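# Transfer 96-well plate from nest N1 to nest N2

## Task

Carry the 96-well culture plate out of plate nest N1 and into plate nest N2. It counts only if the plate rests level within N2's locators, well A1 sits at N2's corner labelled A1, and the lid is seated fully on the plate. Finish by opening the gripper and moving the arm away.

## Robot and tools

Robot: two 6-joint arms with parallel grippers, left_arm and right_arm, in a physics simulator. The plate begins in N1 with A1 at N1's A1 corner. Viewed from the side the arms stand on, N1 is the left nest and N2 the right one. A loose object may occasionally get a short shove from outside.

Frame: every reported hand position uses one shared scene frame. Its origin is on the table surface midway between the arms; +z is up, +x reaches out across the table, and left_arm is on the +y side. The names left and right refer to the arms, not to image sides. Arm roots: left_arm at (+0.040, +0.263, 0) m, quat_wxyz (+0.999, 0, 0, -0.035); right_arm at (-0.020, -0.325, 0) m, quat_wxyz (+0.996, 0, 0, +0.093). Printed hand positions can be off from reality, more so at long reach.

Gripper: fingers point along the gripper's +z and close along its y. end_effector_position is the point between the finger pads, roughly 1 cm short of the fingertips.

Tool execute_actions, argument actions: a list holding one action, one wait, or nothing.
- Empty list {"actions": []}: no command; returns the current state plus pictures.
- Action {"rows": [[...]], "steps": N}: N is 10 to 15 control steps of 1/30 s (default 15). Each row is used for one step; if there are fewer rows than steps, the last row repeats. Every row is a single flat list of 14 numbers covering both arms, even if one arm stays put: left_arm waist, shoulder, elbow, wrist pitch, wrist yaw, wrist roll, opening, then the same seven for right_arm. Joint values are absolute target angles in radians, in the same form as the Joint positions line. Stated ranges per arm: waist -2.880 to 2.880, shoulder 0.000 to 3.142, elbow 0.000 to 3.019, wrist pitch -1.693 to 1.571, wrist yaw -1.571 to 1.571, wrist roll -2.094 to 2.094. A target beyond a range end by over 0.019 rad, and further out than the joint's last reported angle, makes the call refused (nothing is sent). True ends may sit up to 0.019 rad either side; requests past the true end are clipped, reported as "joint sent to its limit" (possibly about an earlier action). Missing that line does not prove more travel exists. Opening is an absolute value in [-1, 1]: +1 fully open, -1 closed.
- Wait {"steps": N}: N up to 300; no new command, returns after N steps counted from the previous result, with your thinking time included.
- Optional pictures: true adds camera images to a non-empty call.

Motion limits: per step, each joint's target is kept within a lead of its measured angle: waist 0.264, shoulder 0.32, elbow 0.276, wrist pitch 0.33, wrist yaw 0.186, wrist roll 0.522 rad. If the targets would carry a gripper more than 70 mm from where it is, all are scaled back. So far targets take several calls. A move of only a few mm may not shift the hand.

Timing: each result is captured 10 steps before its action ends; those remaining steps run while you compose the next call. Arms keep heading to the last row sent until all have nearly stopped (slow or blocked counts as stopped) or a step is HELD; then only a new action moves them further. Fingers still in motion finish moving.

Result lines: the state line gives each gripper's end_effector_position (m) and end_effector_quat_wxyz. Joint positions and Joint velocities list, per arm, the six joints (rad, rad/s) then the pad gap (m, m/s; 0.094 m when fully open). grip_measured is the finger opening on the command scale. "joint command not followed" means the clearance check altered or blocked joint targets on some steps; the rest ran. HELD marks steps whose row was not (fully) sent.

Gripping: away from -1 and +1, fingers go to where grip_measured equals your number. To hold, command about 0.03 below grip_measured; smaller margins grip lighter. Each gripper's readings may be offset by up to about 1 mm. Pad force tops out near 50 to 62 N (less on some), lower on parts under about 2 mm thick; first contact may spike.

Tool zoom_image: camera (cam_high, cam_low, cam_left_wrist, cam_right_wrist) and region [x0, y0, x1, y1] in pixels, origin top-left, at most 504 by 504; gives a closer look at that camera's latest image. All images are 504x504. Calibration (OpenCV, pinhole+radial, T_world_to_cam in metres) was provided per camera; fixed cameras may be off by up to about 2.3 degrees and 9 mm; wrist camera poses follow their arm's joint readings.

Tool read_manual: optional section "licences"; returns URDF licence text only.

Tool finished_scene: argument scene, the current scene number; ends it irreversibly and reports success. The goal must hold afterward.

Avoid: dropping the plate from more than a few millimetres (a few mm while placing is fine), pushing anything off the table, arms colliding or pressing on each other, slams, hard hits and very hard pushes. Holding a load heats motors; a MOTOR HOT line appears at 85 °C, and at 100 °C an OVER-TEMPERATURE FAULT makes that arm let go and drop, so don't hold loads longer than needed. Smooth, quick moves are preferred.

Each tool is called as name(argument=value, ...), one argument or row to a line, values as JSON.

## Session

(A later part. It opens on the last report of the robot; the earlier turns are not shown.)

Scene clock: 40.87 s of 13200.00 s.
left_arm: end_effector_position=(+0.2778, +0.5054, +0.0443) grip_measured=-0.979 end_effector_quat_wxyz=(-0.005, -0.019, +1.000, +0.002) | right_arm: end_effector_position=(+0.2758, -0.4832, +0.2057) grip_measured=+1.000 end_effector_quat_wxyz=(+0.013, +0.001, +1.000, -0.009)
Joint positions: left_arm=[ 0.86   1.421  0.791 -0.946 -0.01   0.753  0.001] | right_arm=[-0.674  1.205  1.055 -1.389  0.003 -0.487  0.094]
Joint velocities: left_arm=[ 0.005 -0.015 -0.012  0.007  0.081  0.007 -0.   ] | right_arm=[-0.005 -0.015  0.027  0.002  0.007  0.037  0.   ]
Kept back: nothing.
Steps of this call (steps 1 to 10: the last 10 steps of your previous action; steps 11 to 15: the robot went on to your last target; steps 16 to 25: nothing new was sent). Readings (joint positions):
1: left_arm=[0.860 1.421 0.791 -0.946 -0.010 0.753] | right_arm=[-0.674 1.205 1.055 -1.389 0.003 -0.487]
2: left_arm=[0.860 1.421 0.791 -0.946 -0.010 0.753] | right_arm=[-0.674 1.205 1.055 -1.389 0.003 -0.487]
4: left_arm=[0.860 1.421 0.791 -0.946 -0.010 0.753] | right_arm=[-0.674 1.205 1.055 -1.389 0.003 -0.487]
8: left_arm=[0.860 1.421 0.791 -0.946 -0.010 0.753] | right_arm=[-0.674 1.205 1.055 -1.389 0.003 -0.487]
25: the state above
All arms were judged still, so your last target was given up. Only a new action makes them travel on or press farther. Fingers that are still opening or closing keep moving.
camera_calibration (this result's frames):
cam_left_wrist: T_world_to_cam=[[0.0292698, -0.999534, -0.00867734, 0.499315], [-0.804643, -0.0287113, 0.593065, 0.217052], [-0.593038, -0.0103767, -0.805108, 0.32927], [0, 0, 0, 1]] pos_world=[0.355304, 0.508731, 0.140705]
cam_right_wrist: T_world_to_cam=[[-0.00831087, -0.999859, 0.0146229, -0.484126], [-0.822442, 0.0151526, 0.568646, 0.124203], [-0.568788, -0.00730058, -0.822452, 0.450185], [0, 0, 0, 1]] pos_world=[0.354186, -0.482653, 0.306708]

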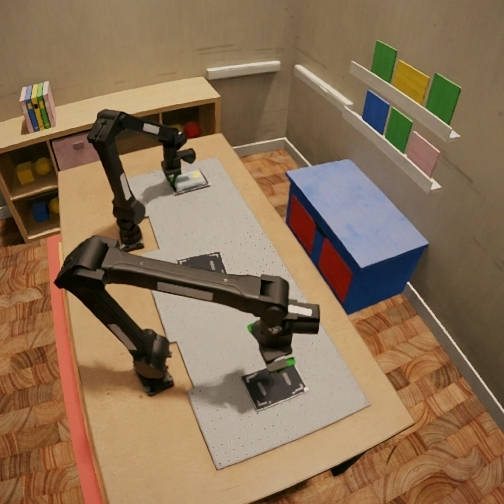

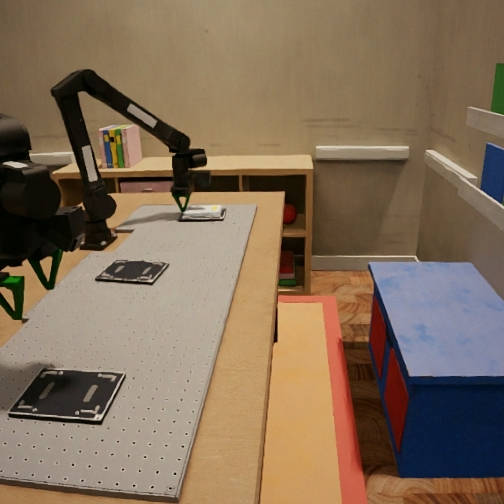

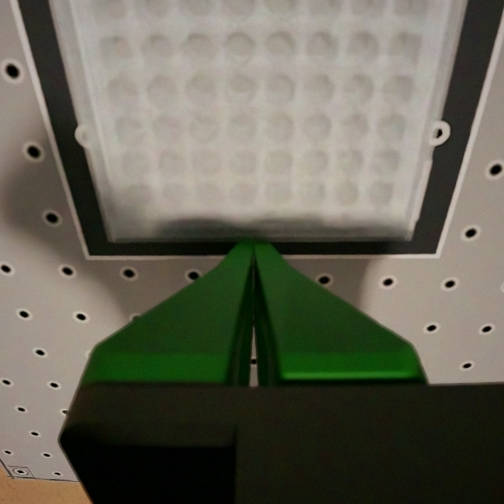

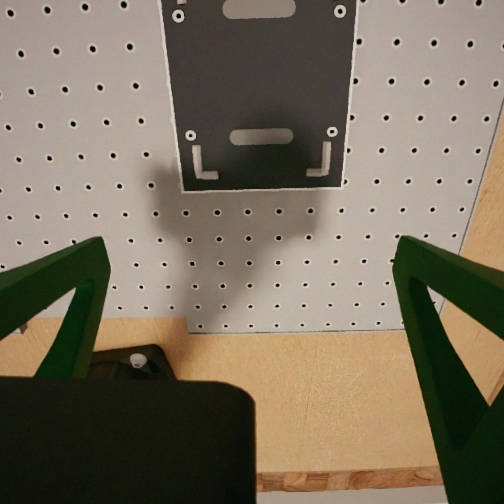

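execute_actions(
  actions=[
    {"rows":[[0.88,1.32,0.86,-1.07,0,0.74,-1,-0.663,1.2,1.1,-1.4,0,-0.5,1]]},
  ],
)

execute_actions(
  actions=[
    {"rows":[[0.745,1.48,1.02,-1.06,0,0.61,1,-0.663,1.2,1.1,-1.4,0,-0.5,1]]},
  ],
)

execute_actions(
  actions=[
    {"rows":[[0.745,1.54,0.95,-0.985,0,0.61,1,-0.663,1.2,1.1,-1.4,0,-0.5,1]]},
  ],
)

execute_actions(
  actions=[
    {"steps":25},
  ],
  pictures=true,
)

Scene clock: 41.67 s of 13200.00 s.
left_arm: end_effector_position=(+0.2647, +0.4938, +0.0701) grip_measured=-0.979 end_effector_quat_wxyz=(-0.012, -0.022, +1.000, -0.010) | right_arm: end_effector_position=(+0.2758, -0.4832, +0.2057) grip_measured=+1.000 end_effector_quat_wxyz=(+0.013, +0.001, +1.000, -0.009)
Joint positions: left_arm=[ 0.867  1.347  0.799 -1.054 -0.003  0.753  0.001] | right_arm=[-0.674  1.205  1.055 -1.389  0.003 -0.487  0.094]
Joint velocities: left_arm=[ 0.024 -0.532  0.046 -0.198 -0.037  0.037 -0.   ] | right_arm=[-0.005 -0.005  0.007 -0.007  0.081  0.007  0.   ]
Steps of this call (steps 1 to 19: nothing new was sent; steps 20 to 24: the first 5 steps of this action). Readings (joint positions):
20: left_arm=[0.861 1.416 0.795 -0.968 -0.007 0.753] | right_arm=[-0.674 1.205 1.055 -1.389 0.003 -0.487]
21: left_arm=[0.863 1.405 0.797 -1.003 -0.005 0.753] | right_arm=[-0.674 1.205 1.055 -1.389 0.003 -0.487]
23: left_arm=[0.866 1.366 0.798 -1.044 -0.003 0.753] | right_arm=[-0.674 1.205 1.055 -1.389 0.003 -0.487]
24: the state above

Scene clock: 42.17 s of 13200.00 s.
left_arm: end_effector_position=(+0.3285, +0.5101, +0.0881) grip_measured=+0.380 end_effector_quat_wxyz=(+0.003, -0.017, +1.000, +0.004) | right_arm: end_effector_position=(+0.2758, -0.4832, +0.2057) grip_measured=+1.000 end_effector_quat_wxyz=(+0.013, +0.001, +1.000, -0.009)
Joint positions: left_arm=[ 0.777  1.444  0.951 -1.067 -0.003  0.674  0.065] | right_arm=[-0.674  1.205  1.055 -1.389  0.003 -0.487  0.094]
Joint velocities: left_arm=[-0.62   0.894  0.857  0.144  0.051 -0.388  0.422] | right_arm=[-0.024 -0.005 -0.017 -0.012 -0.051  0.022  0.   ]
Steps of this call (steps 1 to 10: the last 10 steps of your previous action; steps 11 to 15: the first 5 steps of this action). Readings (joint positions):
11: left_arm=[0.862 1.319 0.826 -1.067 -0.005 0.737] | right_arm=[-0.674 1.205 1.055 -1.389 0.003 -0.487]
12: left_arm=[0.846 1.342 0.850 -1.071 -0.005 0.720] | right_arm=[-0.674 1.205 1.055 -1.389 0.003 -0.487]
14: left_arm=[0.799 1.411 0.918 -1.071 -0.004 0.687] | right_arm=[-0.674 1.205 1.055 -1.389 0.003 -0.487]
15: the state above

Scene clock: 42.67 s of 13200.00 s.
left_arm: end_effector_position=(+0.3528, +0.5099, +0.0660) grip_measured=+1.000 end_effector_quat_wxyz=(+0.007, -0.022, +1.000, +0.006) | right_arm: end_effector_position=(+0.2758, -0.4832, +0.2057) grip_measured=+1.000 end_effector_quat_wxyz=(+0.013, +0.001, +1.000, -0.009)
Joint positions: left_arm=[ 0.738  1.517  0.964 -1.    -0.     0.625  0.094] | right_arm=[-0.674  1.205  1.055 -1.389  0.003 -0.487  0.094]
Joint velocities: left_arm=[-0.015  0.239 -0.105  0.081 -0.051 -0.007  0.   ] | right_arm=[ 0.005 -0.005  0.002 -0.017  0.007 -0.037  0.   ]
Steps of this call (steps 1 to 10: the last 10 steps of your previous action; steps 11 to 15: the first 5 steps of this action). Readings (joint positions):
11: left_arm=[0.738 1.493 0.987 -1.046 -0.000 0.628] | right_arm=[-0.674 1.205 1.055 -1.389 0.003 -0.487]
12: left_arm=[0.738 1.496 0.980 -1.025 -0.000 0.627] | right_arm=[-0.674 1.205 1.055 -1.389 0.003 -0.487]
14: left_arm=[0.738 1.509 0.969 -1.004 -0.000 0.626] | right_arm=[-0.674 1.205 1.055 -1.389 0.003 -0.487]
15: the state above

Scene clock: 43.50 s of 13200.00 s.
left_arm: end_effector_position=(+0.3495, +0.5073, +0.0546) grip_measured=+1.000 end_effector_quat_wxyz=(-0.003, -0.023, +1.000, -0.002) | right_arm: end_effector_position=(+0.2758, -0.4832, +0.2057) grip_measured=+1.000 end_effector_quat_wxyz=(+0.013, +0.001, +1.000, -0.009)
Joint positions: left_arm=[ 0.738  1.54   0.956 -0.994 -0.     0.623  0.094] | right_arm=[-0.674  1.205  1.055 -1.389  0.003 -0.487  0.094]
Joint velocities: left_arm=[-0.005 -0.015 -0.007  0.002 -0.022 -0.066  0.   ] | right_arm=[-0.005 -0.015 -0.017 -0.027 -0.081  0.081  0.   ]
Kept back: nothing.
Steps of this call (steps 1 to 10: the last 10 steps of your previous action; steps 11 to 25: the robot went on to your last target). Readings (joint positions):
1: left_arm=[0.738 1.525 0.961 -0.998 -0.000 0.625] | right_arm=[-0.674 1.205 1.055 -1.389 0.003 -0.487]
2: left_arm=[0.738 1.531 0.959 -0.997 -0.000 0.625] | right_arm=[-0.674 1.205 1.055 -1.389 0.003 -0.487]
4: left_arm=[0.738 1.539 0.956 -0.997 -0.000 0.624] | right_arm=[-0.674 1.205 1.055 -1.389 0.003 -0.487]
8: left_arm=[0.738 1.540 0.956 -0.995 -0.000 0.624] | right_arm=[-0.674 1.205 1.055 -1.389 0.003 -0.487]
25: the state above
camera_calibration (this result's frames):
cam_left_wrist: T_world_to_cam=[[0.037353, -0.999302, -0.000492368, 0.49575], [-0.806775, -0.0304472, 0.590073, 0.270526], [-0.589677, -0.0216438, -0.807349, 0.384734], [0, 0, 0, 1]] pos_world=[0.426604, 0.511968, 0.151228]
cam_right_wrist: T_world_to_cam=[[-0.00831087, -0.999859, 0.0146229, -0.484126], [-0.822442, 0.0151526, 0.568646, 0.124203], [-0.568788, -0.00730058, -0.822452, 0.450185], [0, 0, 0, 1]] pos_world=[0.354186, -0.482653, 0.306708]

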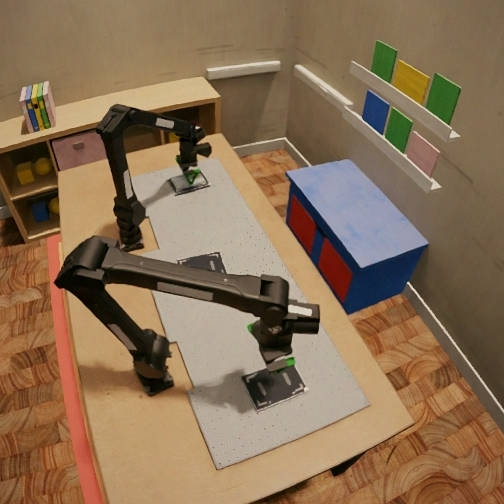

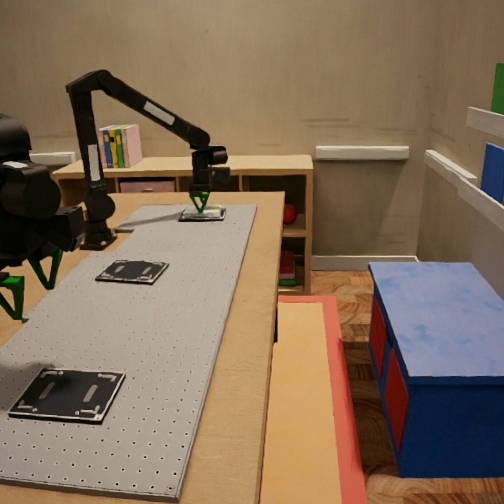

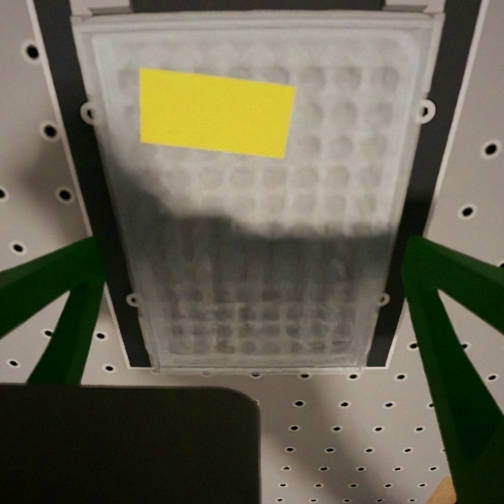

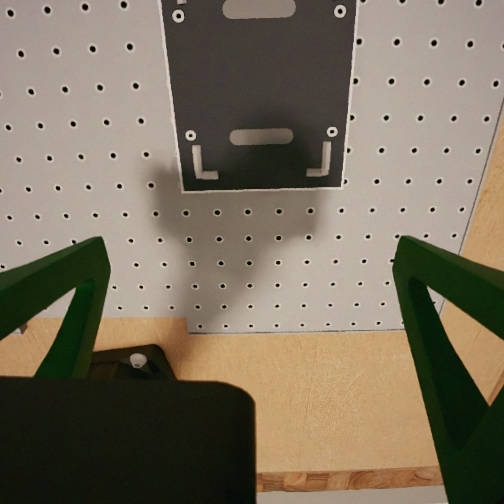

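execute_actions(
  actions=[
    {"rows":[[0.738,1.5,1.03,-1.05,0,0.6,1,-0.663,1.2,1.1,-1.4,0,-0.5,1]]},
  ],
)

execute_actions(
  actions=[
    {"rows":[[0.667,1.59,1.135,-1.055,0,0.54,-1,-0.663,1.2,1.1,-1.4,0,-0.5,1]]},
  ],
)

execute_actions(
  actions=[
    {"rows":[[0.667,1.635,1.06,-0.99,0,0.54,-1,-0.663,1.2,1.1,-1.4,0,-0.5,1]]},
  ],
)

execute_actions(
  actions=[
    {"steps":25},
  ],
  pictures=true,
)

zoom_image(
  camera="cam_low",
  region=[165, 190, 235, 230],
)

Scene clock: 44.70 s of 13200.00 s.
left_arm: end_effector_position=(+0.3477, +0.5059, +0.0660) grip_measured=+1.000 end_effector_quat_wxyz=(-0.008, -0.026, +1.000, -0.006) | right_arm: end_effector_position=(+0.2758, -0.4832, +0.2057) grip_measured=+1.000 end_effector_quat_wxyz=(+0.013, +0.001, +1.000, -0.009)
Joint positions: left_arm=[ 0.738  1.524  0.972 -1.039 -0.     0.617  0.094] | right_arm=[-0.674  1.205  1.055 -1.389  0.003 -0.487  0.094]
Joint velocities: left_arm=[-0.005 -0.161  0.081 -0.066  0.022 -0.007  0.   ] | right_arm=[-0.005  0.015  0.002  0.022  0.007 -0.066  0.   ]
Steps of this call (steps 1 to 15: the robot went on to your last target; steps 16 to 31: nothing new was sent; steps 32 to 36: the first 5 steps of this action). Readings (joint positions):
32: left_arm=[0.738 1.539 0.958 -1.004 -0.000 0.622] | right_arm=[-0.674 1.205 1.055 -1.389 0.003 -0.487]
33: left_arm=[0.738 1.537 0.962 -1.019 -0.000 0.620] | right_arm=[-0.674 1.205 1.055 -1.389 0.003 -0.487]
35: left_arm=[0.738 1.529 0.969 -1.036 -0.000 0.618] | right_arm=[-0.674 1.205 1.055 -1.389 0.003 -0.487]
36: the state above

Scene clock: 45.20 s of 13200.00 s.
left_arm: end_effector_position=(+0.3930, +0.5137, +0.0819) grip_measured=-0.342 end_effector_quat_wxyz=(+0.008, -0.022, +1.000, +0.007) | right_arm: end_effector_position=(+0.2758, -0.4832, +0.2057) grip_measured=+1.000 end_effector_quat_wxyz=(+0.013, +0.001, +1.000, -0.009)
Joint positions: left_arm=[ 0.687  1.576  1.082 -1.055 -0.001  0.574  0.031] | right_arm=[-0.674  1.205  1.055 -1.389  0.003 -0.487  0.094]
Joint velocities: left_arm=[-0.347  0.327  0.462  0.046 -0.007 -0.212 -0.422] | right_arm=[-0.005 -0.005 -0.002  0.007 -0.051  0.007  0.   ]
Steps of this call (steps 1 to 10: the last 10 steps of your previous action; steps 11 to 15: the first 5 steps of this action). Readings (joint positions):
11: left_arm=[0.734 1.513 0.992 -1.048 -0.001 0.604] | right_arm=[-0.674 1.205 1.055 -1.389 0.003 -0.487]
12: left_arm=[0.726 1.527 1.012 -1.056 -0.001 0.594] | right_arm=[-0.674 1.205 1.055 -1.389 0.003 -0.487]
14: left_arm=[0.699 1.563 1.063 -1.057 -0.001 0.579] | right_arm=[-0.674 1.205 1.055 -1.389 0.003 -0.487]
15: the state above

Scene clock: 45.70 s of 13200.00 s.
left_arm: end_effector_position=(+0.4047, +0.5102, +0.0657) grip_measured=-0.979 end_effector_quat_wxyz=(+0.013, -0.021, +1.000, +0.009) | right_arm: end_effector_position=(+0.2758, -0.4832, +0.2057) grip_measured=+1.000 end_effector_quat_wxyz=(+0.013, +0.001, +1.000, -0.009)
Joint positions: left_arm=[ 0.665  1.61   1.075 -1.004 -0.001  0.554  0.001] | right_arm=[-0.674  1.205  1.055 -1.389  0.003 -0.487  0.094]
Joint velocities: left_arm=[-0.005  0.22  -0.105  0.051 -0.022  0.037  0.001] | right_arm=[-0.015 -0.005 -0.007 -0.012 -0.051 -0.037  0.   ]
Steps of this call (steps 1 to 10: the last 10 steps of your previous action; steps 11 to 15: the first 5 steps of this action). Readings (joint positions):
11: left_arm=[0.665 1.590 1.095 -1.043 -0.001 0.555] | right_arm=[-0.674 1.205 1.055 -1.389 0.003 -0.487]
12: left_arm=[0.665 1.591 1.089 -1.025 -0.001 0.555] | right_arm=[-0.674 1.205 1.055 -1.389 0.003 -0.487]
14: left_arm=[0.665 1.603 1.079 -1.007 -0.001 0.554] | right_arm=[-0.674 1.205 1.055 -1.389 0.003 -0.487]
15: the state above

Scene clock: 46.53 s of 13200.00 s.
left_arm: end_effector_position=(+0.4014, +0.5079, +0.0534) grip_measured=-0.979 end_effector_quat_wxyz=(+0.002, -0.021, +1.000, +0.002) | right_arm: end_effector_position=(+0.2758, -0.4832, +0.2057) grip_measured=+1.000 end_effector_quat_wxyz=(+0.013, +0.001, +1.000, -0.009)
Joint positions: left_arm=[ 0.665  1.633  1.067 -0.999 -0.001  0.553  0.001] | right_arm=[-0.674  1.205  1.055 -1.389  0.003 -0.487  0.094]
Joint velocities: left_arm=[-0.015  0.005 -0.007 -0.002  0.037 -0.007 -0.   ] | right_arm=[-0.015 -0.005 -0.012  0.007  0.022  0.007  0.   ]
Kept back: nothing.
Steps of this call (steps 1 to 10: the last 10 steps of your previous action; steps 11 to 25: the robot went on to your last target). Readings (joint positions):
1: left_arm=[0.665 1.617 1.072 -1.002 -0.001 0.554] | right_arm=[-0.674 1.205 1.055 -1.389 0.003 -0.487]
2: left_arm=[0.665 1.624 1.070 -1.002 -0.001 0.554] | right_arm=[-0.674 1.205 1.055 -1.389 0.003 -0.487]
4: left_arm=[0.665 1.632 1.067 -1.002 -0.001 0.554] | right_arm=[-0.674 1.205 1.055 -1.389 0.003 -0.487]
8: left_arm=[0.665 1.633 1.067 -0.999 -0.001 0.553] | right_arm=[-0.674 1.205 1.055 -1.389 0.003 -0.487]
25: the state above
camera_calibration (this result's frames):
cam_left_wrist: T_world_to_cam=[[0.0347352, -0.999357, -0.00892218, 0.495942], [-0.813077, -0.0334494, 0.581194, 0.317577], [-0.581118, -0.0129334, -0.813716, 0.406882], [0, 0, 0, 1]] pos_world=[0.477435, 0.511508, 0.150937]
cam_right_wrist: T_world_to_cam=[[-0.00831087, -0.999859, 0.0146229, -0.484126], [-0.822442, 0.0151526, 0.568646, 0.124203], [-0.568788, -0.00730058, -0.822452, 0.450185], [0, 0, 0, 1]] pos_world=[0.354186, -0.482653, 0.306708]

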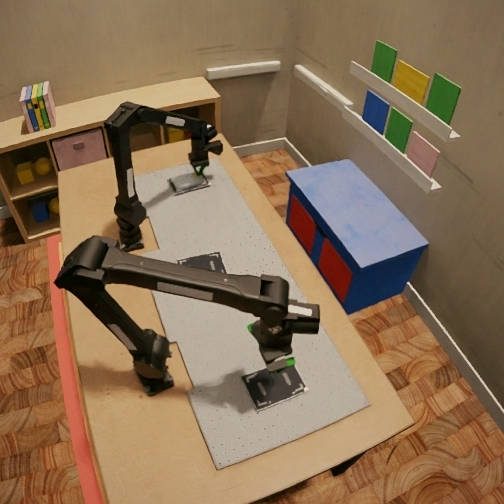

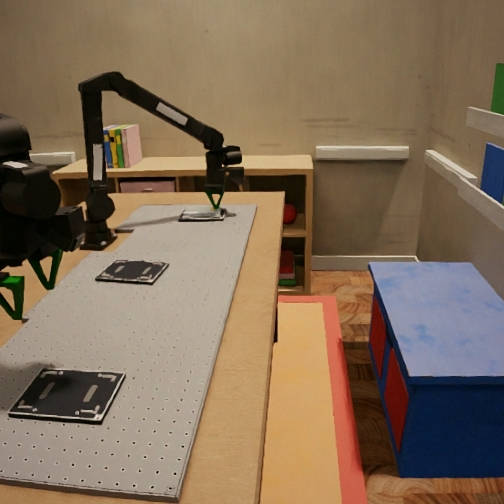

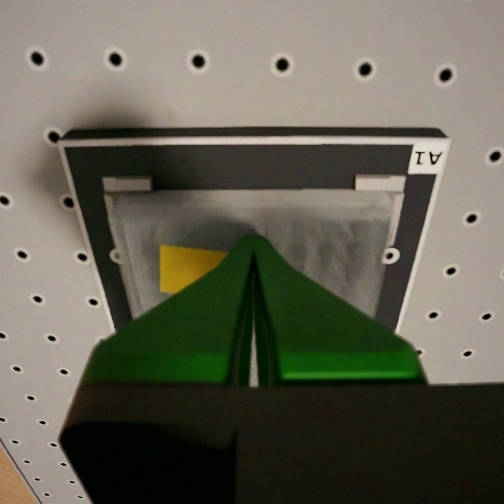

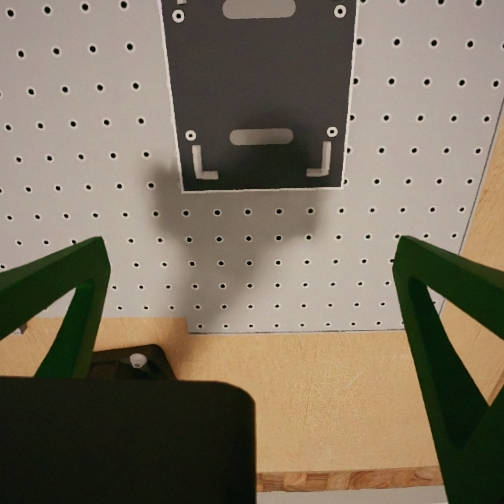

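Region (165, 190, 235, 230) of cam_low's 504x504 image, scaled by 7.200, with more detail than that image has; it fills the top 288 rows of this view, and the rest is white.

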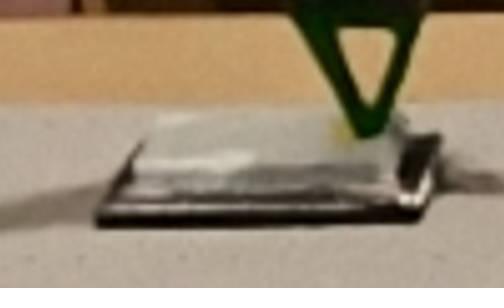

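execute_actions(
  actions=[
    {"rows":[[0.70,1.53,1.07,-1.07,0,0.58,-1,-0.663,1.2,1.1,-1.4,0,-0.5,1]]},
  ],
)

execute_actions(
  actions=[
    {"rows":[[0.738,1.5,0.985,-1.04,0,0.635,1,-0.663,1.2,1.1,-1.4,0,-0.5,1]]},
  ],
)

execute_actions(
  actions=[
    {"rows":[[0.738,1.54,0.95,-0.985,0,0.635,1,-0.663,1.2,1.1,-1.4,0,-0.5,1]]},
  ],
)

execute_actions(
  actions=[
    {"steps":20},
  ],
  pictures=true,
)

Scene clock: 47.43 s of 13200.00 s.
left_arm: end_effector_position=(+0.3877, +0.5084, +0.0790) grip_measured=-0.979 end_effector_quat_wxyz=(+0.004, -0.026, +1.000, +0.003) | right_arm: end_effector_position=(+0.2758, -0.4832, +0.2057) grip_measured=+1.000 end_effector_quat_wxyz=(+0.013, +0.001, +1.000, -0.009)
Joint positions: left_arm=[ 0.684  1.569  1.065 -1.058 -0.001  0.562  0.001] | right_arm=[-0.674  1.205  1.055 -1.389  0.003 -0.487  0.094]
Joint velocities: left_arm=[ 0.142 -0.532 -0.002 -0.095 -0.007 -0.007 -0.001] | right_arm=[ 0.005 -0.005 -0.012 -0.022  0.022  0.022  0.   ]
Steps of this call (steps 1 to 15: the robot went on to your last target; steps 16 to 22: nothing new was sent; steps 23 to 27: the first 5 steps of this action). Readings (joint positions):
23: left_arm=[0.667 1.628 1.067 -1.009 -0.001 0.555] | right_arm=[-0.674 1.205 1.055 -1.389 0.003 -0.487]
24: left_arm=[0.670 1.619 1.065 -1.028 -0.001 0.558] | right_arm=[-0.674 1.205 1.055 -1.389 0.003 -0.487]
26: left_arm=[0.679 1.587 1.065 -1.054 -0.001 0.561] | right_arm=[-0.674 1.205 1.055 -1.389 0.003 -0.487]
27: the state above

Scene clock: 47.93 s of 13200.00 s.
left_arm: end_effector_position=(+0.3592, +0.5067, +0.0802) grip_measured=+0.380 end_effector_quat_wxyz=(+0.006, -0.025, +1.000, +0.004) | right_arm: end_effector_position=(+0.2758, -0.4832, +0.2057) grip_measured=+1.000 end_effector_quat_wxyz=(+0.013, +0.001, +1.000, -0.009)
Joint positions: left_arm=[ 0.722  1.506  0.996 -1.046 -0.     0.603  0.065] | right_arm=[-0.674  1.205  1.055 -1.389  0.003 -0.487  0.094]
Joint velocities: left_arm=[ 0.181 -0.015 -0.281 -0.012 -0.037  0.139  0.42 ] | right_arm=[-0.005 -0.005  0.002 -0.002  0.022  0.037  0.   ]
Steps of this call (steps 1 to 10: the last 10 steps of your previous action; steps 11 to 15: the first 5 steps of this action). Readings (joint positions):
11: left_arm=[0.695 1.517 1.056 -1.057 -0.001 0.575] | right_arm=[-0.674 1.205 1.055 -1.389 0.003 -0.487]
12: left_arm=[0.700 1.512 1.041 -1.047 -0.000 0.584] | right_arm=[-0.674 1.205 1.055 -1.389 0.003 -0.487]
14: left_arm=[0.715 1.506 1.007 -1.046 -0.000 0.598] | right_arm=[-0.674 1.205 1.055 -1.389 0.003 -0.487]
15: the state above

Scene clock: 48.43 s of 13200.00 s.
left_arm: end_effector_position=(+0.3537, +0.5083, +0.0644) grip_measured=+1.000 end_effector_quat_wxyz=(+0.006, -0.021, +1.000, +0.005) | right_arm: end_effector_position=(+0.2758, -0.4832, +0.2057) grip_measured=+1.000 end_effector_quat_wxyz=(+0.013, +0.001, +1.000, -0.009)
Joint positions: left_arm=[ 0.734  1.521  0.964 -0.999 -0.     0.621  0.094] | right_arm=[-0.674  1.205  1.055 -1.389  0.003 -0.487  0.094]
Joint velocities: left_arm=[-0.005  0.142 -0.095  0.056 -0.022  0.007  0.   ] | right_arm=[-0.005  0.005  0.012 -0.002  0.022  0.037  0.   ]
Steps of this call (steps 1 to 10: the last 10 steps of your previous action; steps 11 to 15: the first 5 steps of this action). Readings (joint positions):
11: left_arm=[0.734 1.507 0.982 -1.036 -0.000 0.620] | right_arm=[-0.674 1.205 1.055 -1.389 0.003 -0.487]
12: left_arm=[0.734 1.508 0.976 -1.018 -0.000 0.620] | right_arm=[-0.674 1.205 1.055 -1.389 0.003 -0.487]
14: left_arm=[0.734 1.516 0.967 -1.002 -0.000 0.621] | right_arm=[-0.674 1.205 1.055 -1.389 0.003 -0.487]
15: the state above

Scene clock: 49.10 s of 13200.00 s.
left_arm: end_effector_position=(+0.3515, +0.5066, +0.0572) grip_measured=+1.000 end_effector_quat_wxyz=(-0.001, -0.021, +1.000, -0.000) | right_arm: end_effector_position=(+0.2758, -0.4832, +0.2057) grip_measured=+1.000 end_effector_quat_wxyz=(+0.013, +0.001, +1.000, -0.009)
Joint positions: left_arm=[ 0.734  1.535  0.957 -0.995 -0.     0.622  0.094] | right_arm=[-0.674  1.205  1.055 -1.389  0.003 -0.487  0.094]
Joint velocities: left_arm=[-0.005 -0.005 -0.007 -0.002  0.022  0.051  0.   ] | right_arm=[-0.005 -0.005 -0.017 -0.017 -0.007 -0.037  0.   ]
Kept back: nothing.
Steps of this call (steps 1 to 10: the last 10 steps of your previous action; steps 11 to 20: the robot went on to your last target). Readings (joint positions):
1: left_arm=[0.734 1.525 0.961 -0.997 -0.000 0.621] | right_arm=[-0.674 1.205 1.055 -1.389 0.003 -0.487]
2: left_arm=[0.734 1.529 0.959 -0.997 -0.000 0.621] | right_arm=[-0.674 1.205 1.055 -1.389 0.003 -0.487]
4: left_arm=[0.734 1.534 0.958 -0.996 -0.000 0.621] | right_arm=[-0.674 1.205 1.055 -1.389 0.003 -0.487]
8: left_arm=[0.734 1.535 0.957 -0.995 -0.000 0.621] | right_arm=[-0.674 1.205 1.055 -1.389 0.003 -0.487]
20: the state above
camera_calibration (this result's frames):
cam_left_wrist: T_world_to_cam=[[0.0343167, -0.999401, -0.00454649, 0.496327], [-0.810039, -0.0304785, 0.585584, 0.272035], [-0.585371, -0.0164125, -0.810599, 0.384043], [0, 0, 0, 1]] pos_world=[0.428135, 0.510624, 0.154262]
cam_right_wrist: T_world_to_cam=[[-0.00831087, -0.999859, 0.0146229, -0.484126], [-0.822442, 0.0151526, 0.568646, 0.124203], [-0.568788, -0.00730058, -0.822452, 0.450185], [0, 0, 0, 1]] pos_world=[0.354186, -0.482653, 0.306708]

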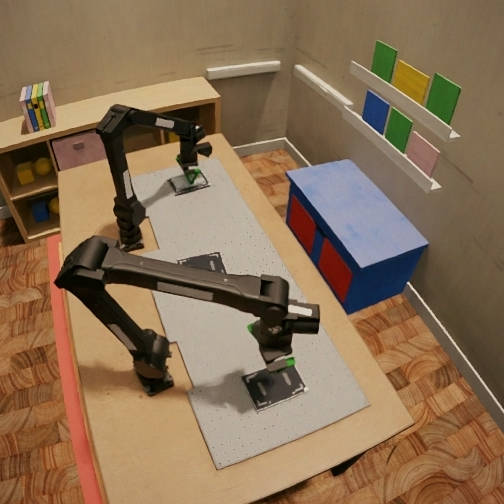

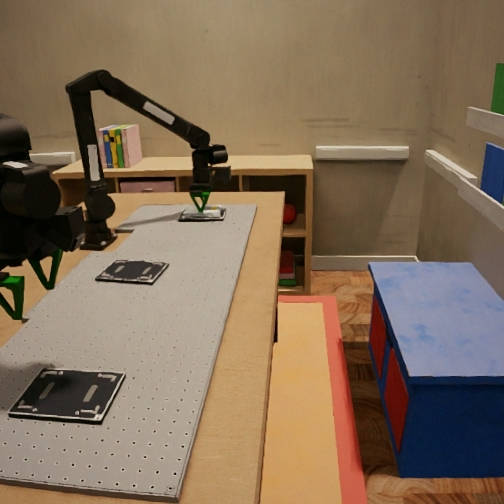

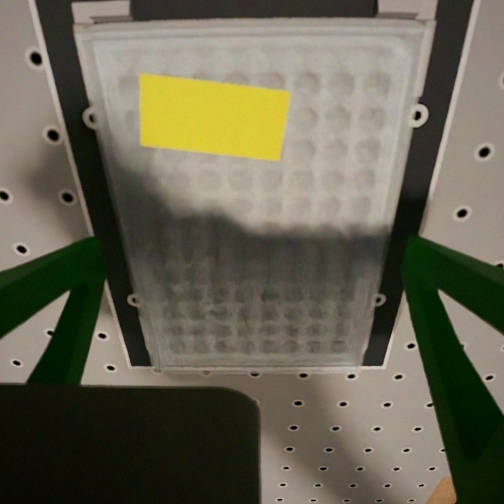

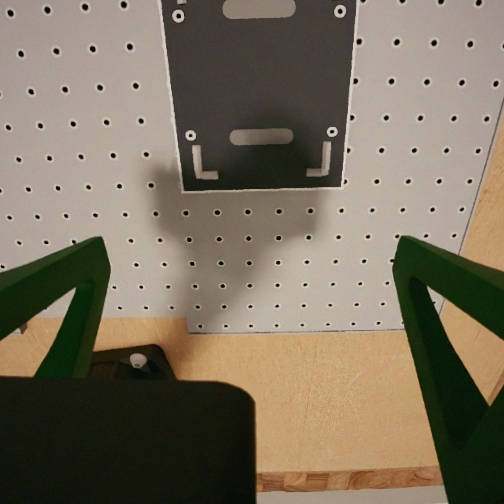

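Centered. Down 27 mm.

execute_actions(
  actions=[
    {"rows":[[0.738,1.555,0.935,-0.955,0,0.635,1,-0.663,1.2,1.1,-1.4,0,-0.5,1],[0.738,1.56,0.93,-0.945,0,0.635,1,-0.663,1.2,1.1,-1.4,0,-0.5,1],[0.738,1.57,0.925,-0.93,0,0.635,1,-0.663,1.2,1.1,-1.4,0,-0.5,1],[0.738,1.582,0.915,-0.908,0,0.635,1,-0.663,1.2,1.1,-1.4,0,-0.5,1]]},
  ],
)

execute_actions(
  actions=[
    {"steps":20},
  ],
)

execute_actions(
  actions=[
    {"rows":[[0.738,1.582,0.915,-0.908,0,0.635,0.76,-0.663,1.2,1.1,-1.4,0,-0.5,1]]},
  ],
)

execute_actions(
  actions=[
    {"steps":15},
  ],
  pictures=true,
)

Scene clock: 49.87 s of 13200.00 s.
left_arm: end_effector_position=(+0.3547, +0.5090, +0.0462) grip_measured=+1.000 end_effector_quat_wxyz=(+0.010, -0.021, +1.000, +0.008) | right_arm: end_effector_position=(+0.2758, -0.4832, +0.2057) grip_measured=+1.000 end_effector_quat_wxyz=(+0.013, +0.001, +1.000, -0.009)
Joint positions: left_arm=[ 0.734  1.546  0.937 -0.936 -0.     0.622  0.094] | right_arm=[-0.674  1.205  1.055 -1.389  0.003 -0.487  0.094]
Joint velocities: left_arm=[ 0.005  0.21  -0.149  0.325 -0.007 -0.095  0.   ] | right_arm=[-0.005 -0.015 -0.007  0.017 -0.037 -0.11   0.   ]
Steps of this call (steps 1 to 15: the robot went on to your last target; steps 16 to 18: nothing new was sent; steps 19 to 23: the first 5 steps of this action). Readings (joint positions):
19: left_arm=[0.734 1.535 0.956 -0.989 -0.000 0.622] | right_arm=[-0.674 1.205 1.055 -1.389 0.003 -0.487]
20: left_arm=[0.734 1.535 0.952 -0.977 -0.000 0.622] | right_arm=[-0.674 1.205 1.055 -1.389 0.003 -0.487]
22: left_arm=[0.734 1.541 0.942 -0.949 -0.000 0.622] | right_arm=[-0.674 1.205 1.055 -1.389 0.003 -0.487]
23: the state above

Scene clock: 50.53 s of 13200.00 s.
left_arm: end_effector_position=(+0.3535, +0.5083, +0.0367) grip_measured=+1.000 end_effector_quat_wxyz=(+0.007, -0.021, +1.000, +0.004) | right_arm: end_effector_position=(+0.2758, -0.4832, +0.2057) grip_measured=+1.000 end_effector_quat_wxyz=(+0.013, +0.001, +1.000, -0.009)
Joint positions: left_arm=[ 0.734  1.564  0.928 -0.918  0.001  0.623  0.094] | right_arm=[-0.674  1.205  1.055 -1.389  0.003 -0.487  0.094]
Joint velocities: left_arm=[ 0.005 -0.005  0.002  0.002 -0.037  0.037  0.   ] | right_arm=[-0.005  0.005 -0.007  0.002 -0.022 -0.007  0.   ]
Kept back: nothing.
Steps of this call (steps 1 to 10: the last 10 steps of your previous action; steps 11 to 20: the robot went on to your last target). Readings (joint positions):
1: left_arm=[0.734 1.554 0.932 -0.928 -0.000 0.622] | right_arm=[-0.674 1.205 1.055 -1.389 0.003 -0.487]
2: left_arm=[0.734 1.561 0.929 -0.923 -0.000 0.622] | right_arm=[-0.674 1.205 1.055 -1.389 0.003 -0.487]
4: left_arm=[0.734 1.565 0.928 -0.918 0.001 0.623] | right_arm=[-0.674 1.205 1.055 -1.389 0.003 -0.487]
8: left_arm=[0.734 1.564 0.928 -0.918 0.001 0.623] | right_arm=[-0.674 1.205 1.055 -1.389 0.003 -0.487]
20: the state above

Scene clock: 50.70 s of 13200.00 s.
left_arm: end_effector_position=(+0.3540, +0.5068, +0.0365) grip_measured=+0.804 end_effector_quat_wxyz=(+0.008, -0.021, +1.000, +0.001) | right_arm: end_effector_position=(+0.2758, -0.4832, +0.2057) grip_measured=+1.000 end_effector_quat_wxyz=(+0.013, +0.001, +1.000, -0.009)
Joint positions: left_arm=[ 0.734  1.564  0.927 -0.918  0.008  0.623  0.085] | right_arm=[-0.674  1.205  1.055 -1.389  0.003 -0.487  0.094]
Joint velocities: left_arm=[-0.005  0.005  0.012 -0.012 -0.095 -0.051  0.   ] | right_arm=[-0.015 -0.005  0.007  0.007  0.037  0.007  0.   ]
Steps of this call (steps 1 to 5: the first 5 steps of this action). Readings (joint positions):
1: left_arm=[0.734 1.564 0.928 -0.918 0.003 0.623] | right_arm=[-0.674 1.205 1.055 -1.389 0.003 -0.487]
2: left_arm=[0.734 1.564 0.927 -0.918 0.008 0.623] | right_arm=[-0.674 1.205 1.055 -1.389 0.003 -0.487]
4: left_arm=[0.734 1.564 0.927 -0.918 0.008 0.623] | right_arm=[-0.674 1.205 1.055 -1.389 0.003 -0.487]
5: the state above

Scene clock: 51.20 s of 13200.00 s.
left_arm: end_effector_position=(+0.3540, +0.5068, +0.0365) grip_measured=+0.804 end_effector_quat_wxyz=(+0.008, -0.021, +1.000, +0.001) | right_arm: end_effector_position=(+0.2758, -0.4832, +0.2057) grip_measured=+1.000 end_effector_quat_wxyz=(+0.013, +0.001, +1.000, -0.009)
Joint positions: left_arm=[ 0.734  1.564  0.927 -0.918  0.008  0.623  0.085] | right_arm=[-0.674  1.205  1.055 -1.389  0.003 -0.487  0.094]
Joint velocities: left_arm=[ 0.005 -0.005  0.002 -0.002  0.066 -0.066  0.   ] | right_arm=[-0.005  0.005 -0.012  0.002 -0.022 -0.051  0.   ]
Kept back: nothing.
Steps of this call (steps 1 to 10: the last 10 steps of your previous action; steps 11 to 15: the robot went on to your last target). Readings (joint positions):
1: left_arm=[0.734 1.564 0.927 -0.918 0.008 0.623] | right_arm=[-0.674 1.205 1.055 -1.389 0.003 -0.487]
2: left_arm=[0.734 1.564 0.927 -0.918 0.008 0.623] | right_arm=[-0.674 1.205 1.055 -1.389 0.003 -0.487]
4: left_arm=[0.734 1.564 0.927 -0.918 0.008 0.623] | right_arm=[-0.674 1.205 1.055 -1.389 0.003 -0.487]
8: left_arm=[0.734 1.564 0.927 -0.918 0.008 0.623] | right_arm=[-0.674 1.205 1.055 -1.389 0.003 -0.487]
15: the state above
All arms were judged still, so your last target was given up. Only a new action makes them travel on or press farther. Fingers that are still opening or closing keep moving.
camera_calibration (this result's frames):
cam_left_wrist: T_world_to_cam=[[0.0332158, -0.999424, -0.00691709, 0.496869], [-0.820497, -0.0312197, 0.570798, 0.290781], [-0.570685, -0.0132841, -0.821061, 0.362363], [0, 0, 0, 1]] pos_world=[0.428876, 0.510475, 0.134982]
cam_right_wrist: T_world_to_cam=[[-0.00831087, -0.999859, 0.0146229, -0.484126], [-0.822442, 0.0151526, 0.568646, 0.124203], [-0.568788, -0.00730058, -0.822452, 0.450185], [0, 0, 0, 1]] pos_world=[0.354186, -0.482653, 0.306708]

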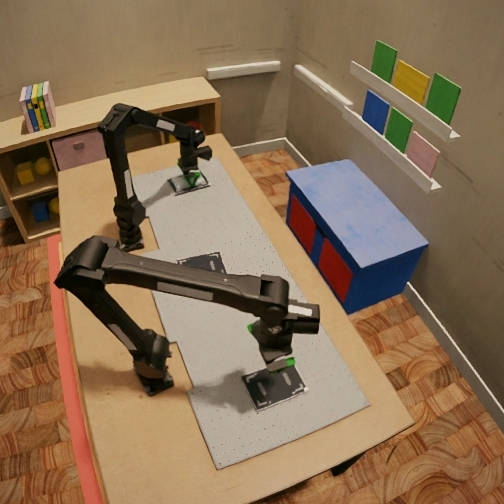

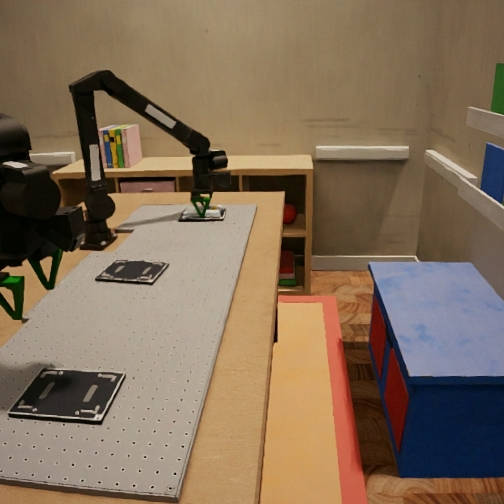

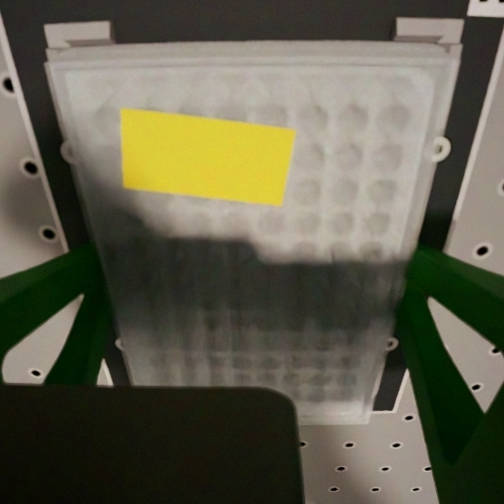

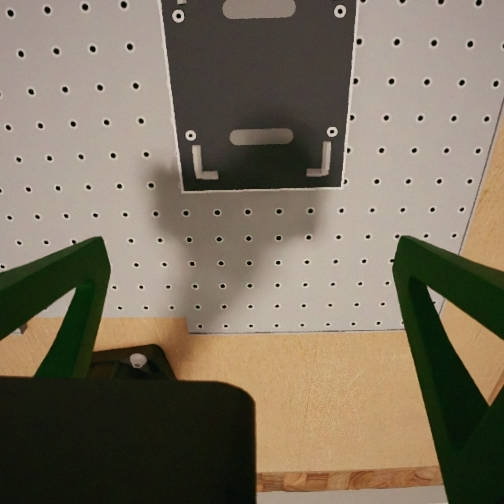

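execute_actions(
  actions=[
    {"rows":[[0.734,1.555,0.975,-0.94,0,0.623,0.76,-0.663,1.2,1.1,-1.4,0,-0.5,1],[0.734,1.55,0.98,-0.95,0,0.623,0.76,-0.663,1.2,1.1,-1.4,0,-0.5,1],[0.734,1.54,0.985,-0.97,0,0.623,0.76,-0.663,1.2,1.1,-1.4,0,-0.5,1],[0.734,1.53,0.995,-0.99,0,0.623,0.76,-0.663,1.2,1.1,-1.4,0,-0.5,1],[0.734,1.52,1.005,-1.01,0,0.623,0.76,-0.663,1.2,1.1,-1.4,0,-0.5,1],[0.734,1.51,1.015,-1.03,0,0.623,0.76,-0.663,1.2,1.1,-1.4,0,-0.5,1],[0.734,1.5,1.025,-1.05,0,0.623,0.76,-0.663,1.2,1.1,-1.4,0,-0.5,1]]},
  ],
)

execute_actions(
  actions=[
    {"rows":[[0.68,1.5,1.025,-1.05,0,0.57,0.76,-0.663,1.2,1.1,-1.4,0,-0.5,1],[0.62,1.5,1.025,-1.05,0,0.51,0.76,-0.663,1.2,1.1,-1.4,0,-0.5,1],[0.55,1.5,1.025,-1.05,0,0.45,0.76,-0.663,1.2,1.1,-1.4,0,-0.5,1],[0.48,1.5,1.025,-1.05,0,0.38,0.76,-0.663,1.2,1.1,-1.4,0,-0.5,1],[0.4,1.5,1.025,-1.05,0,0.3,0.76,-0.663,1.2,1.1,-1.4,0,-0.5,1],[0.32,1.5,1.025,-1.05,0,0.22,0.76,-0.663,1.2,1.1,-1.4,0,-0.5,1],[0.24,1.5,1.025,-1.05,0,0.15,0.76,-0.663,1.2,1.1,-1.4,0,-0.5,1],[0.16,1.5,1.025,-1.05,0,0.07,0.76,-0.663,1.2,1.1,-1.4,0,-0.5,1],[0.08,1.5,1.025,-1.05,0,0,0.76,-0.663,1.2,1.1,-1.4,0,-0.5,1],[0,1.5,1.025,-1.05,0,-0.08,0.76,-0.663,1.2,1.1,-1.4,0,-0.5,1],[-0.07,1.5,1.025,-1.05,0,-0.15,0.76,-0.663,1.2,1.1,-1.4,0,-0.5,1],[-0.14,1.5,1.025,-1.05,0,-0.22,0.76,-0.663,1.2,1.1,-1.4,0,-0.5,1],[-0.2,1.5,1.025,-1.05,0,-0.28,0.76,-0.663,1.2,1.1,-1.4,0,-0.5,1],[-0.25,1.5,1.025,-1.05,0,-0.33,0.76,-0.663,1.2,1.1,-1.4,0,-0.5,1],[-0.28,1.5,1.025,-1.05,0,-0.365,0.76,-0.663,1.2,1.1,-1.4,0,-0.5,1]]},
  ],
)

execute_actions(
  actions=[
    {"steps":30},
  ],
)

execute_actions(
  actions=[
    {"rows":[[-0.28,1.52,0.96,-1.02,0,-0.365,0.76,-0.663,1.2,1.1,-1.4,0,-0.5,1],[-0.28,1.53,0.95,-1.0,0,-0.365,0.76,-0.663,1.2,1.1,-1.4,0,-0.5,1],[-0.28,1.54,0.94,-0.98,0,-0.365,0.76,-0.663,1.2,1.1,-1.4,0,-0.5,1],[-0.28,1.55,0.935,-0.96,0,-0.365,0.76,-0.663,1.2,1.1,-1.4,0,-0.5,1],[-0.28,1.56,0.93,-0.94,0,-0.365,0.76,-0.663,1.2,1.1,-1.4,0,-0.5,1],[-0.28,1.575,0.92,-0.92,0,-0.365,0.76,-0.663,1.2,1.1,-1.4,0,-0.5,1]]},
  ],
)

execute_actions(
  actions=[
    {"steps":25},
  ],
  pictures=true,
)

Scene clock: 53.07 s of 13200.00 s.
left_arm: end_effector_position=(+0.3506, +0.5049, +0.0423) grip_measured=+0.804 end_effector_quat_wxyz=(-0.003, -0.021, +1.000, -0.005) | right_arm: end_effector_position=(+0.2758, -0.4832, +0.2057) grip_measured=+1.000 end_effector_quat_wxyz=(+0.013, +0.001, +1.000, -0.009)
Joint positions: left_arm=[ 0.734  1.561  0.941 -0.963  0.005  0.623  0.085] | right_arm=[-0.674  1.205  1.055 -1.389  0.003 -0.487  0.094]
Joint velocities: left_arm=[ 0.005 -0.103  0.154 -0.545 -0.051  0.022 -0.002] | right_arm=[ 0.015 -0.005 -0.007  0.007 -0.022  0.051  0.   ]
Steps of this call (steps 1 to 51: nothing new was sent; steps 52 to 56: the first 5 steps of this action). Readings (joint positions):
52: left_arm=[0.734 1.564 0.928 -0.921 0.008 0.623] | right_arm=[-0.674 1.205 1.055 -1.389 0.003 -0.487]
53: left_arm=[0.734 1.564 0.929 -0.925 0.007 0.623] | right_arm=[-0.674 1.205 1.055 -1.389 0.003 -0.487]
55: left_arm=[0.734 1.563 0.936 -0.945 0.006 0.623] | right_arm=[-0.674 1.205 1.055 -1.389 0.003 -0.487]
56: the state above

Scene clock: 53.57 s of 13200.00 s.
left_arm: end_effector_position=(+0.3769, +0.4694, +0.0753) grip_measured=+0.804 end_effector_quat_wxyz=(-0.000, -0.015, +1.000, +0.003) | right_arm: end_effector_position=(+0.2758, -0.4832, +0.2057) grip_measured=+1.000 end_effector_quat_wxyz=(+0.013, +0.001, +1.000, -0.009)
Joint positions: left_arm=[ 0.618  1.504  0.978 -1.042 -0.005  0.518  0.085] | right_arm=[-0.674  1.205  1.055 -1.389  0.003 -0.487  0.094]
Joint velocities: left_arm=[-1.421 -0.015  0.017 -0.002 -0.007 -0.769  0.   ] | right_arm=[ 0.005 -0.005 -0.007 -0.002  0.022  0.037  0.   ]
Steps of this call (steps 1 to 10: the last 10 steps of your previous action; steps 11 to 15: the first 5 steps of this action). Readings (joint positions):
11: left_arm=[0.731 1.504 0.978 -1.041 0.002 0.617] | right_arm=[-0.674 1.205 1.055 -1.389 0.003 -0.487]
12: left_arm=[0.721 1.504 0.978 -1.041 -0.002 0.600] | right_arm=[-0.674 1.205 1.055 -1.389 0.003 -0.487]
14: left_arm=[0.663 1.504 0.978 -1.042 -0.005 0.547] | right_arm=[-0.674 1.205 1.055 -1.389 0.003 -0.487]
15: the state above

Scene clock: 54.57 s of 13200.00 s.
left_arm: end_effector_position=(+0.4105, +0.1254, +0.0754) grip_measured=+0.804 end_effector_quat_wxyz=(+0.001, +0.003, +1.000, -0.001) | right_arm: end_effector_position=(+0.2758, -0.4832, +0.2057) grip_measured=+1.000 end_effector_quat_wxyz=(+0.013, +0.001, +1.000, -0.009)
Joint positions: left_arm=[-0.284  1.504  0.978 -1.042  0.002 -0.346  0.085] | right_arm=[-0.674  1.205  1.055 -1.389  0.003 -0.487  0.094]
Joint velocities: left_arm=[-0.015 -0.015 -0.012  0.027  0.022 -0.007 -0.   ] | right_arm=[-0.015 -0.015 -0.002 -0.002  0.007  0.007  0.   ]
Kept back: nothing.
Steps of this call (steps 1 to 10: the last 10 steps of your previous action; steps 11 to 30: the robot went on to your last target). Readings (joint positions):
1: left_arm=[0.566 1.504 0.978 -1.042 -0.005 0.485] | right_arm=[-0.674 1.205 1.055 -1.389 0.003 -0.487]
2: left_arm=[0.511 1.504 0.978 -1.042 -0.005 0.446] | right_arm=[-0.674 1.205 1.055 -1.389 0.003 -0.487]
4: left_arm=[0.394 1.504 0.978 -1.042 -0.005 0.354] | right_arm=[-0.674 1.205 1.055 -1.389 0.003 -0.487]
8: left_arm=[0.149 1.504 0.978 -1.042 -0.004 0.136] | right_arm=[-0.674 1.205 1.055 -1.389 0.003 -0.487]
30: the state above

Scene clock: 54.73 s of 13200.00 s.
left_arm: end_effector_position=(+0.4126, +0.1246, +0.0629) grip_measured=+0.804 end_effector_quat_wxyz=(+0.011, +0.002, +1.000, -0.005) | right_arm: end_effector_position=(+0.2758, -0.4832, +0.2057) grip_measured=+1.000 end_effector_quat_wxyz=(+0.013, +0.001, +1.000, -0.009)
Joint positions: left_arm=[-0.284  1.516  0.954 -0.985  0.002 -0.35   0.085] | right_arm=[-0.674  1.205  1.055 -1.389  0.003 -0.487  0.094]
Joint velocities: left_arm=[-0.005  0.23  -0.203  0.505 -0.007 -0.007  0.   ] | right_arm=[ 0.005  0.005  0.012 -0.002 -0.051 -0.051  0.   ]
Steps of this call (steps 1 to 5: the first 5 steps of this action). Readings (joint positions):
1: left_arm=[-0.284 1.504 0.977 -1.040 0.002 -0.347] | right_arm=[-0.674 1.205 1.055 -1.389 0.003 -0.487]
2: left_arm=[-0.284 1.504 0.974 -1.031 0.002 -0.348] | right_arm=[-0.674 1.205 1.055 -1.389 0.003 -0.487]
4: left_arm=[-0.284 1.509 0.961 -1.002 0.002 -0.349] | right_arm=[-0.674 1.205 1.055 -1.389 0.003 -0.487]
5: the state above

Scene clock: 55.57 s of 13200.00 s.
left_arm: end_effector_position=(+0.4064, +0.1269, +0.0280) grip_measured=+0.804 end_effector_quat_wxyz=(-0.009, +0.001, +1.000, +0.003) | right_arm: end_effector_position=(+0.2758, -0.4832, +0.2057) grip_measured=+1.000 end_effector_quat_wxyz=(+0.013, +0.001, +1.000, -0.009)
Joint positions: left_arm=[-0.284  1.583  0.922 -0.929  0.002 -0.352  0.085] | right_arm=[-0.674  1.205  1.055 -1.389  0.003 -0.487  0.094]
Joint velocities: left_arm=[-0.005 -0.005 -0.012 -0.012  0.022 -0.007  0.   ] | right_arm=[ 0.005 -0.015 -0.007 -0.002 -0.007  0.007  0.   ]
Kept back: nothing.
Steps of this call (steps 1 to 10: the last 10 steps of your previous action; steps 11 to 25: the robot went on to your last target). Readings (joint positions):
1: left_arm=[-0.284 1.525 0.946 -0.967 0.002 -0.350] | right_arm=[-0.674 1.205 1.055 -1.389 0.003 -0.487]
2: left_arm=[-0.284 1.537 0.940 -0.951 0.002 -0.351] | right_arm=[-0.674 1.205 1.055 -1.389 0.003 -0.487]
4: left_arm=[-0.284 1.561 0.931 -0.936 0.002 -0.351] | right_arm=[-0.674 1.205 1.055 -1.389 0.003 -0.487]
8: left_arm=[-0.284 1.583 0.922 -0.932 0.002 -0.351] | right_arm=[-0.674 1.205 1.055 -1.389 0.003 -0.487]
25: the state above
camera_calibration (this result's frames):
cam_left_wrist: T_world_to_cam=[[-0.00966511, -0.999903, -0.00999988, 0.132937], [-0.800122, 0.00173516, 0.599835, 0.313466], [-0.59976, 0.0137986, -0.800061, 0.38802], [0, 0, 0, 1]] pos_world=[0.484814, 0.127026, 0.123742]
cam_right_wrist: T_world_to_cam=[[-0.00831087, -0.999859, 0.0146229, -0.484126], [-0.822442, 0.0151526, 0.568646, 0.124203], [-0.568788, -0.00730058, -0.822452, 0.450185], [0, 0, 0, 1]] pos_world=[0.354186, -0.482653, 0.306708]

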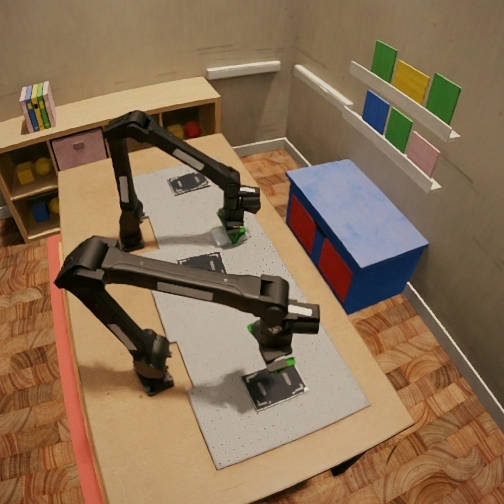

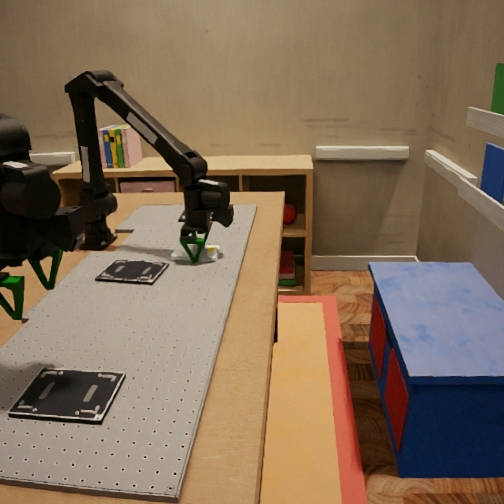

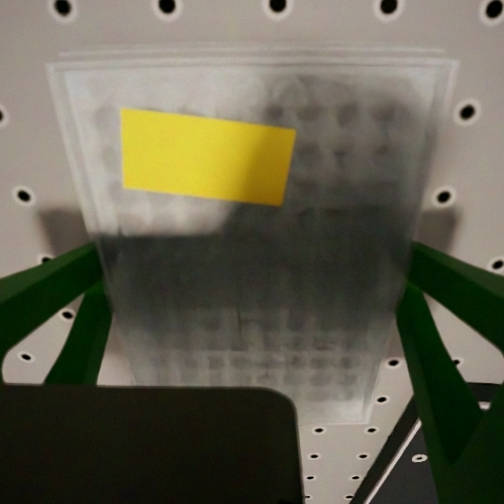

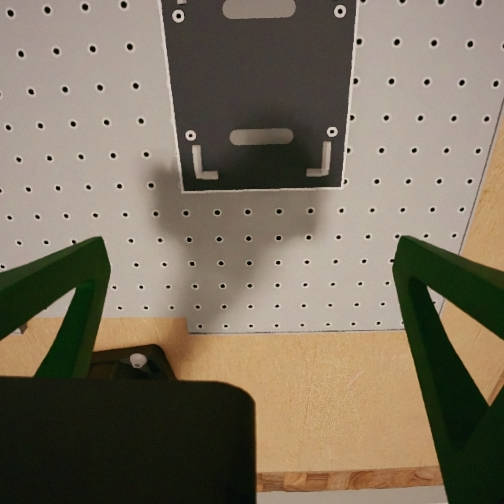

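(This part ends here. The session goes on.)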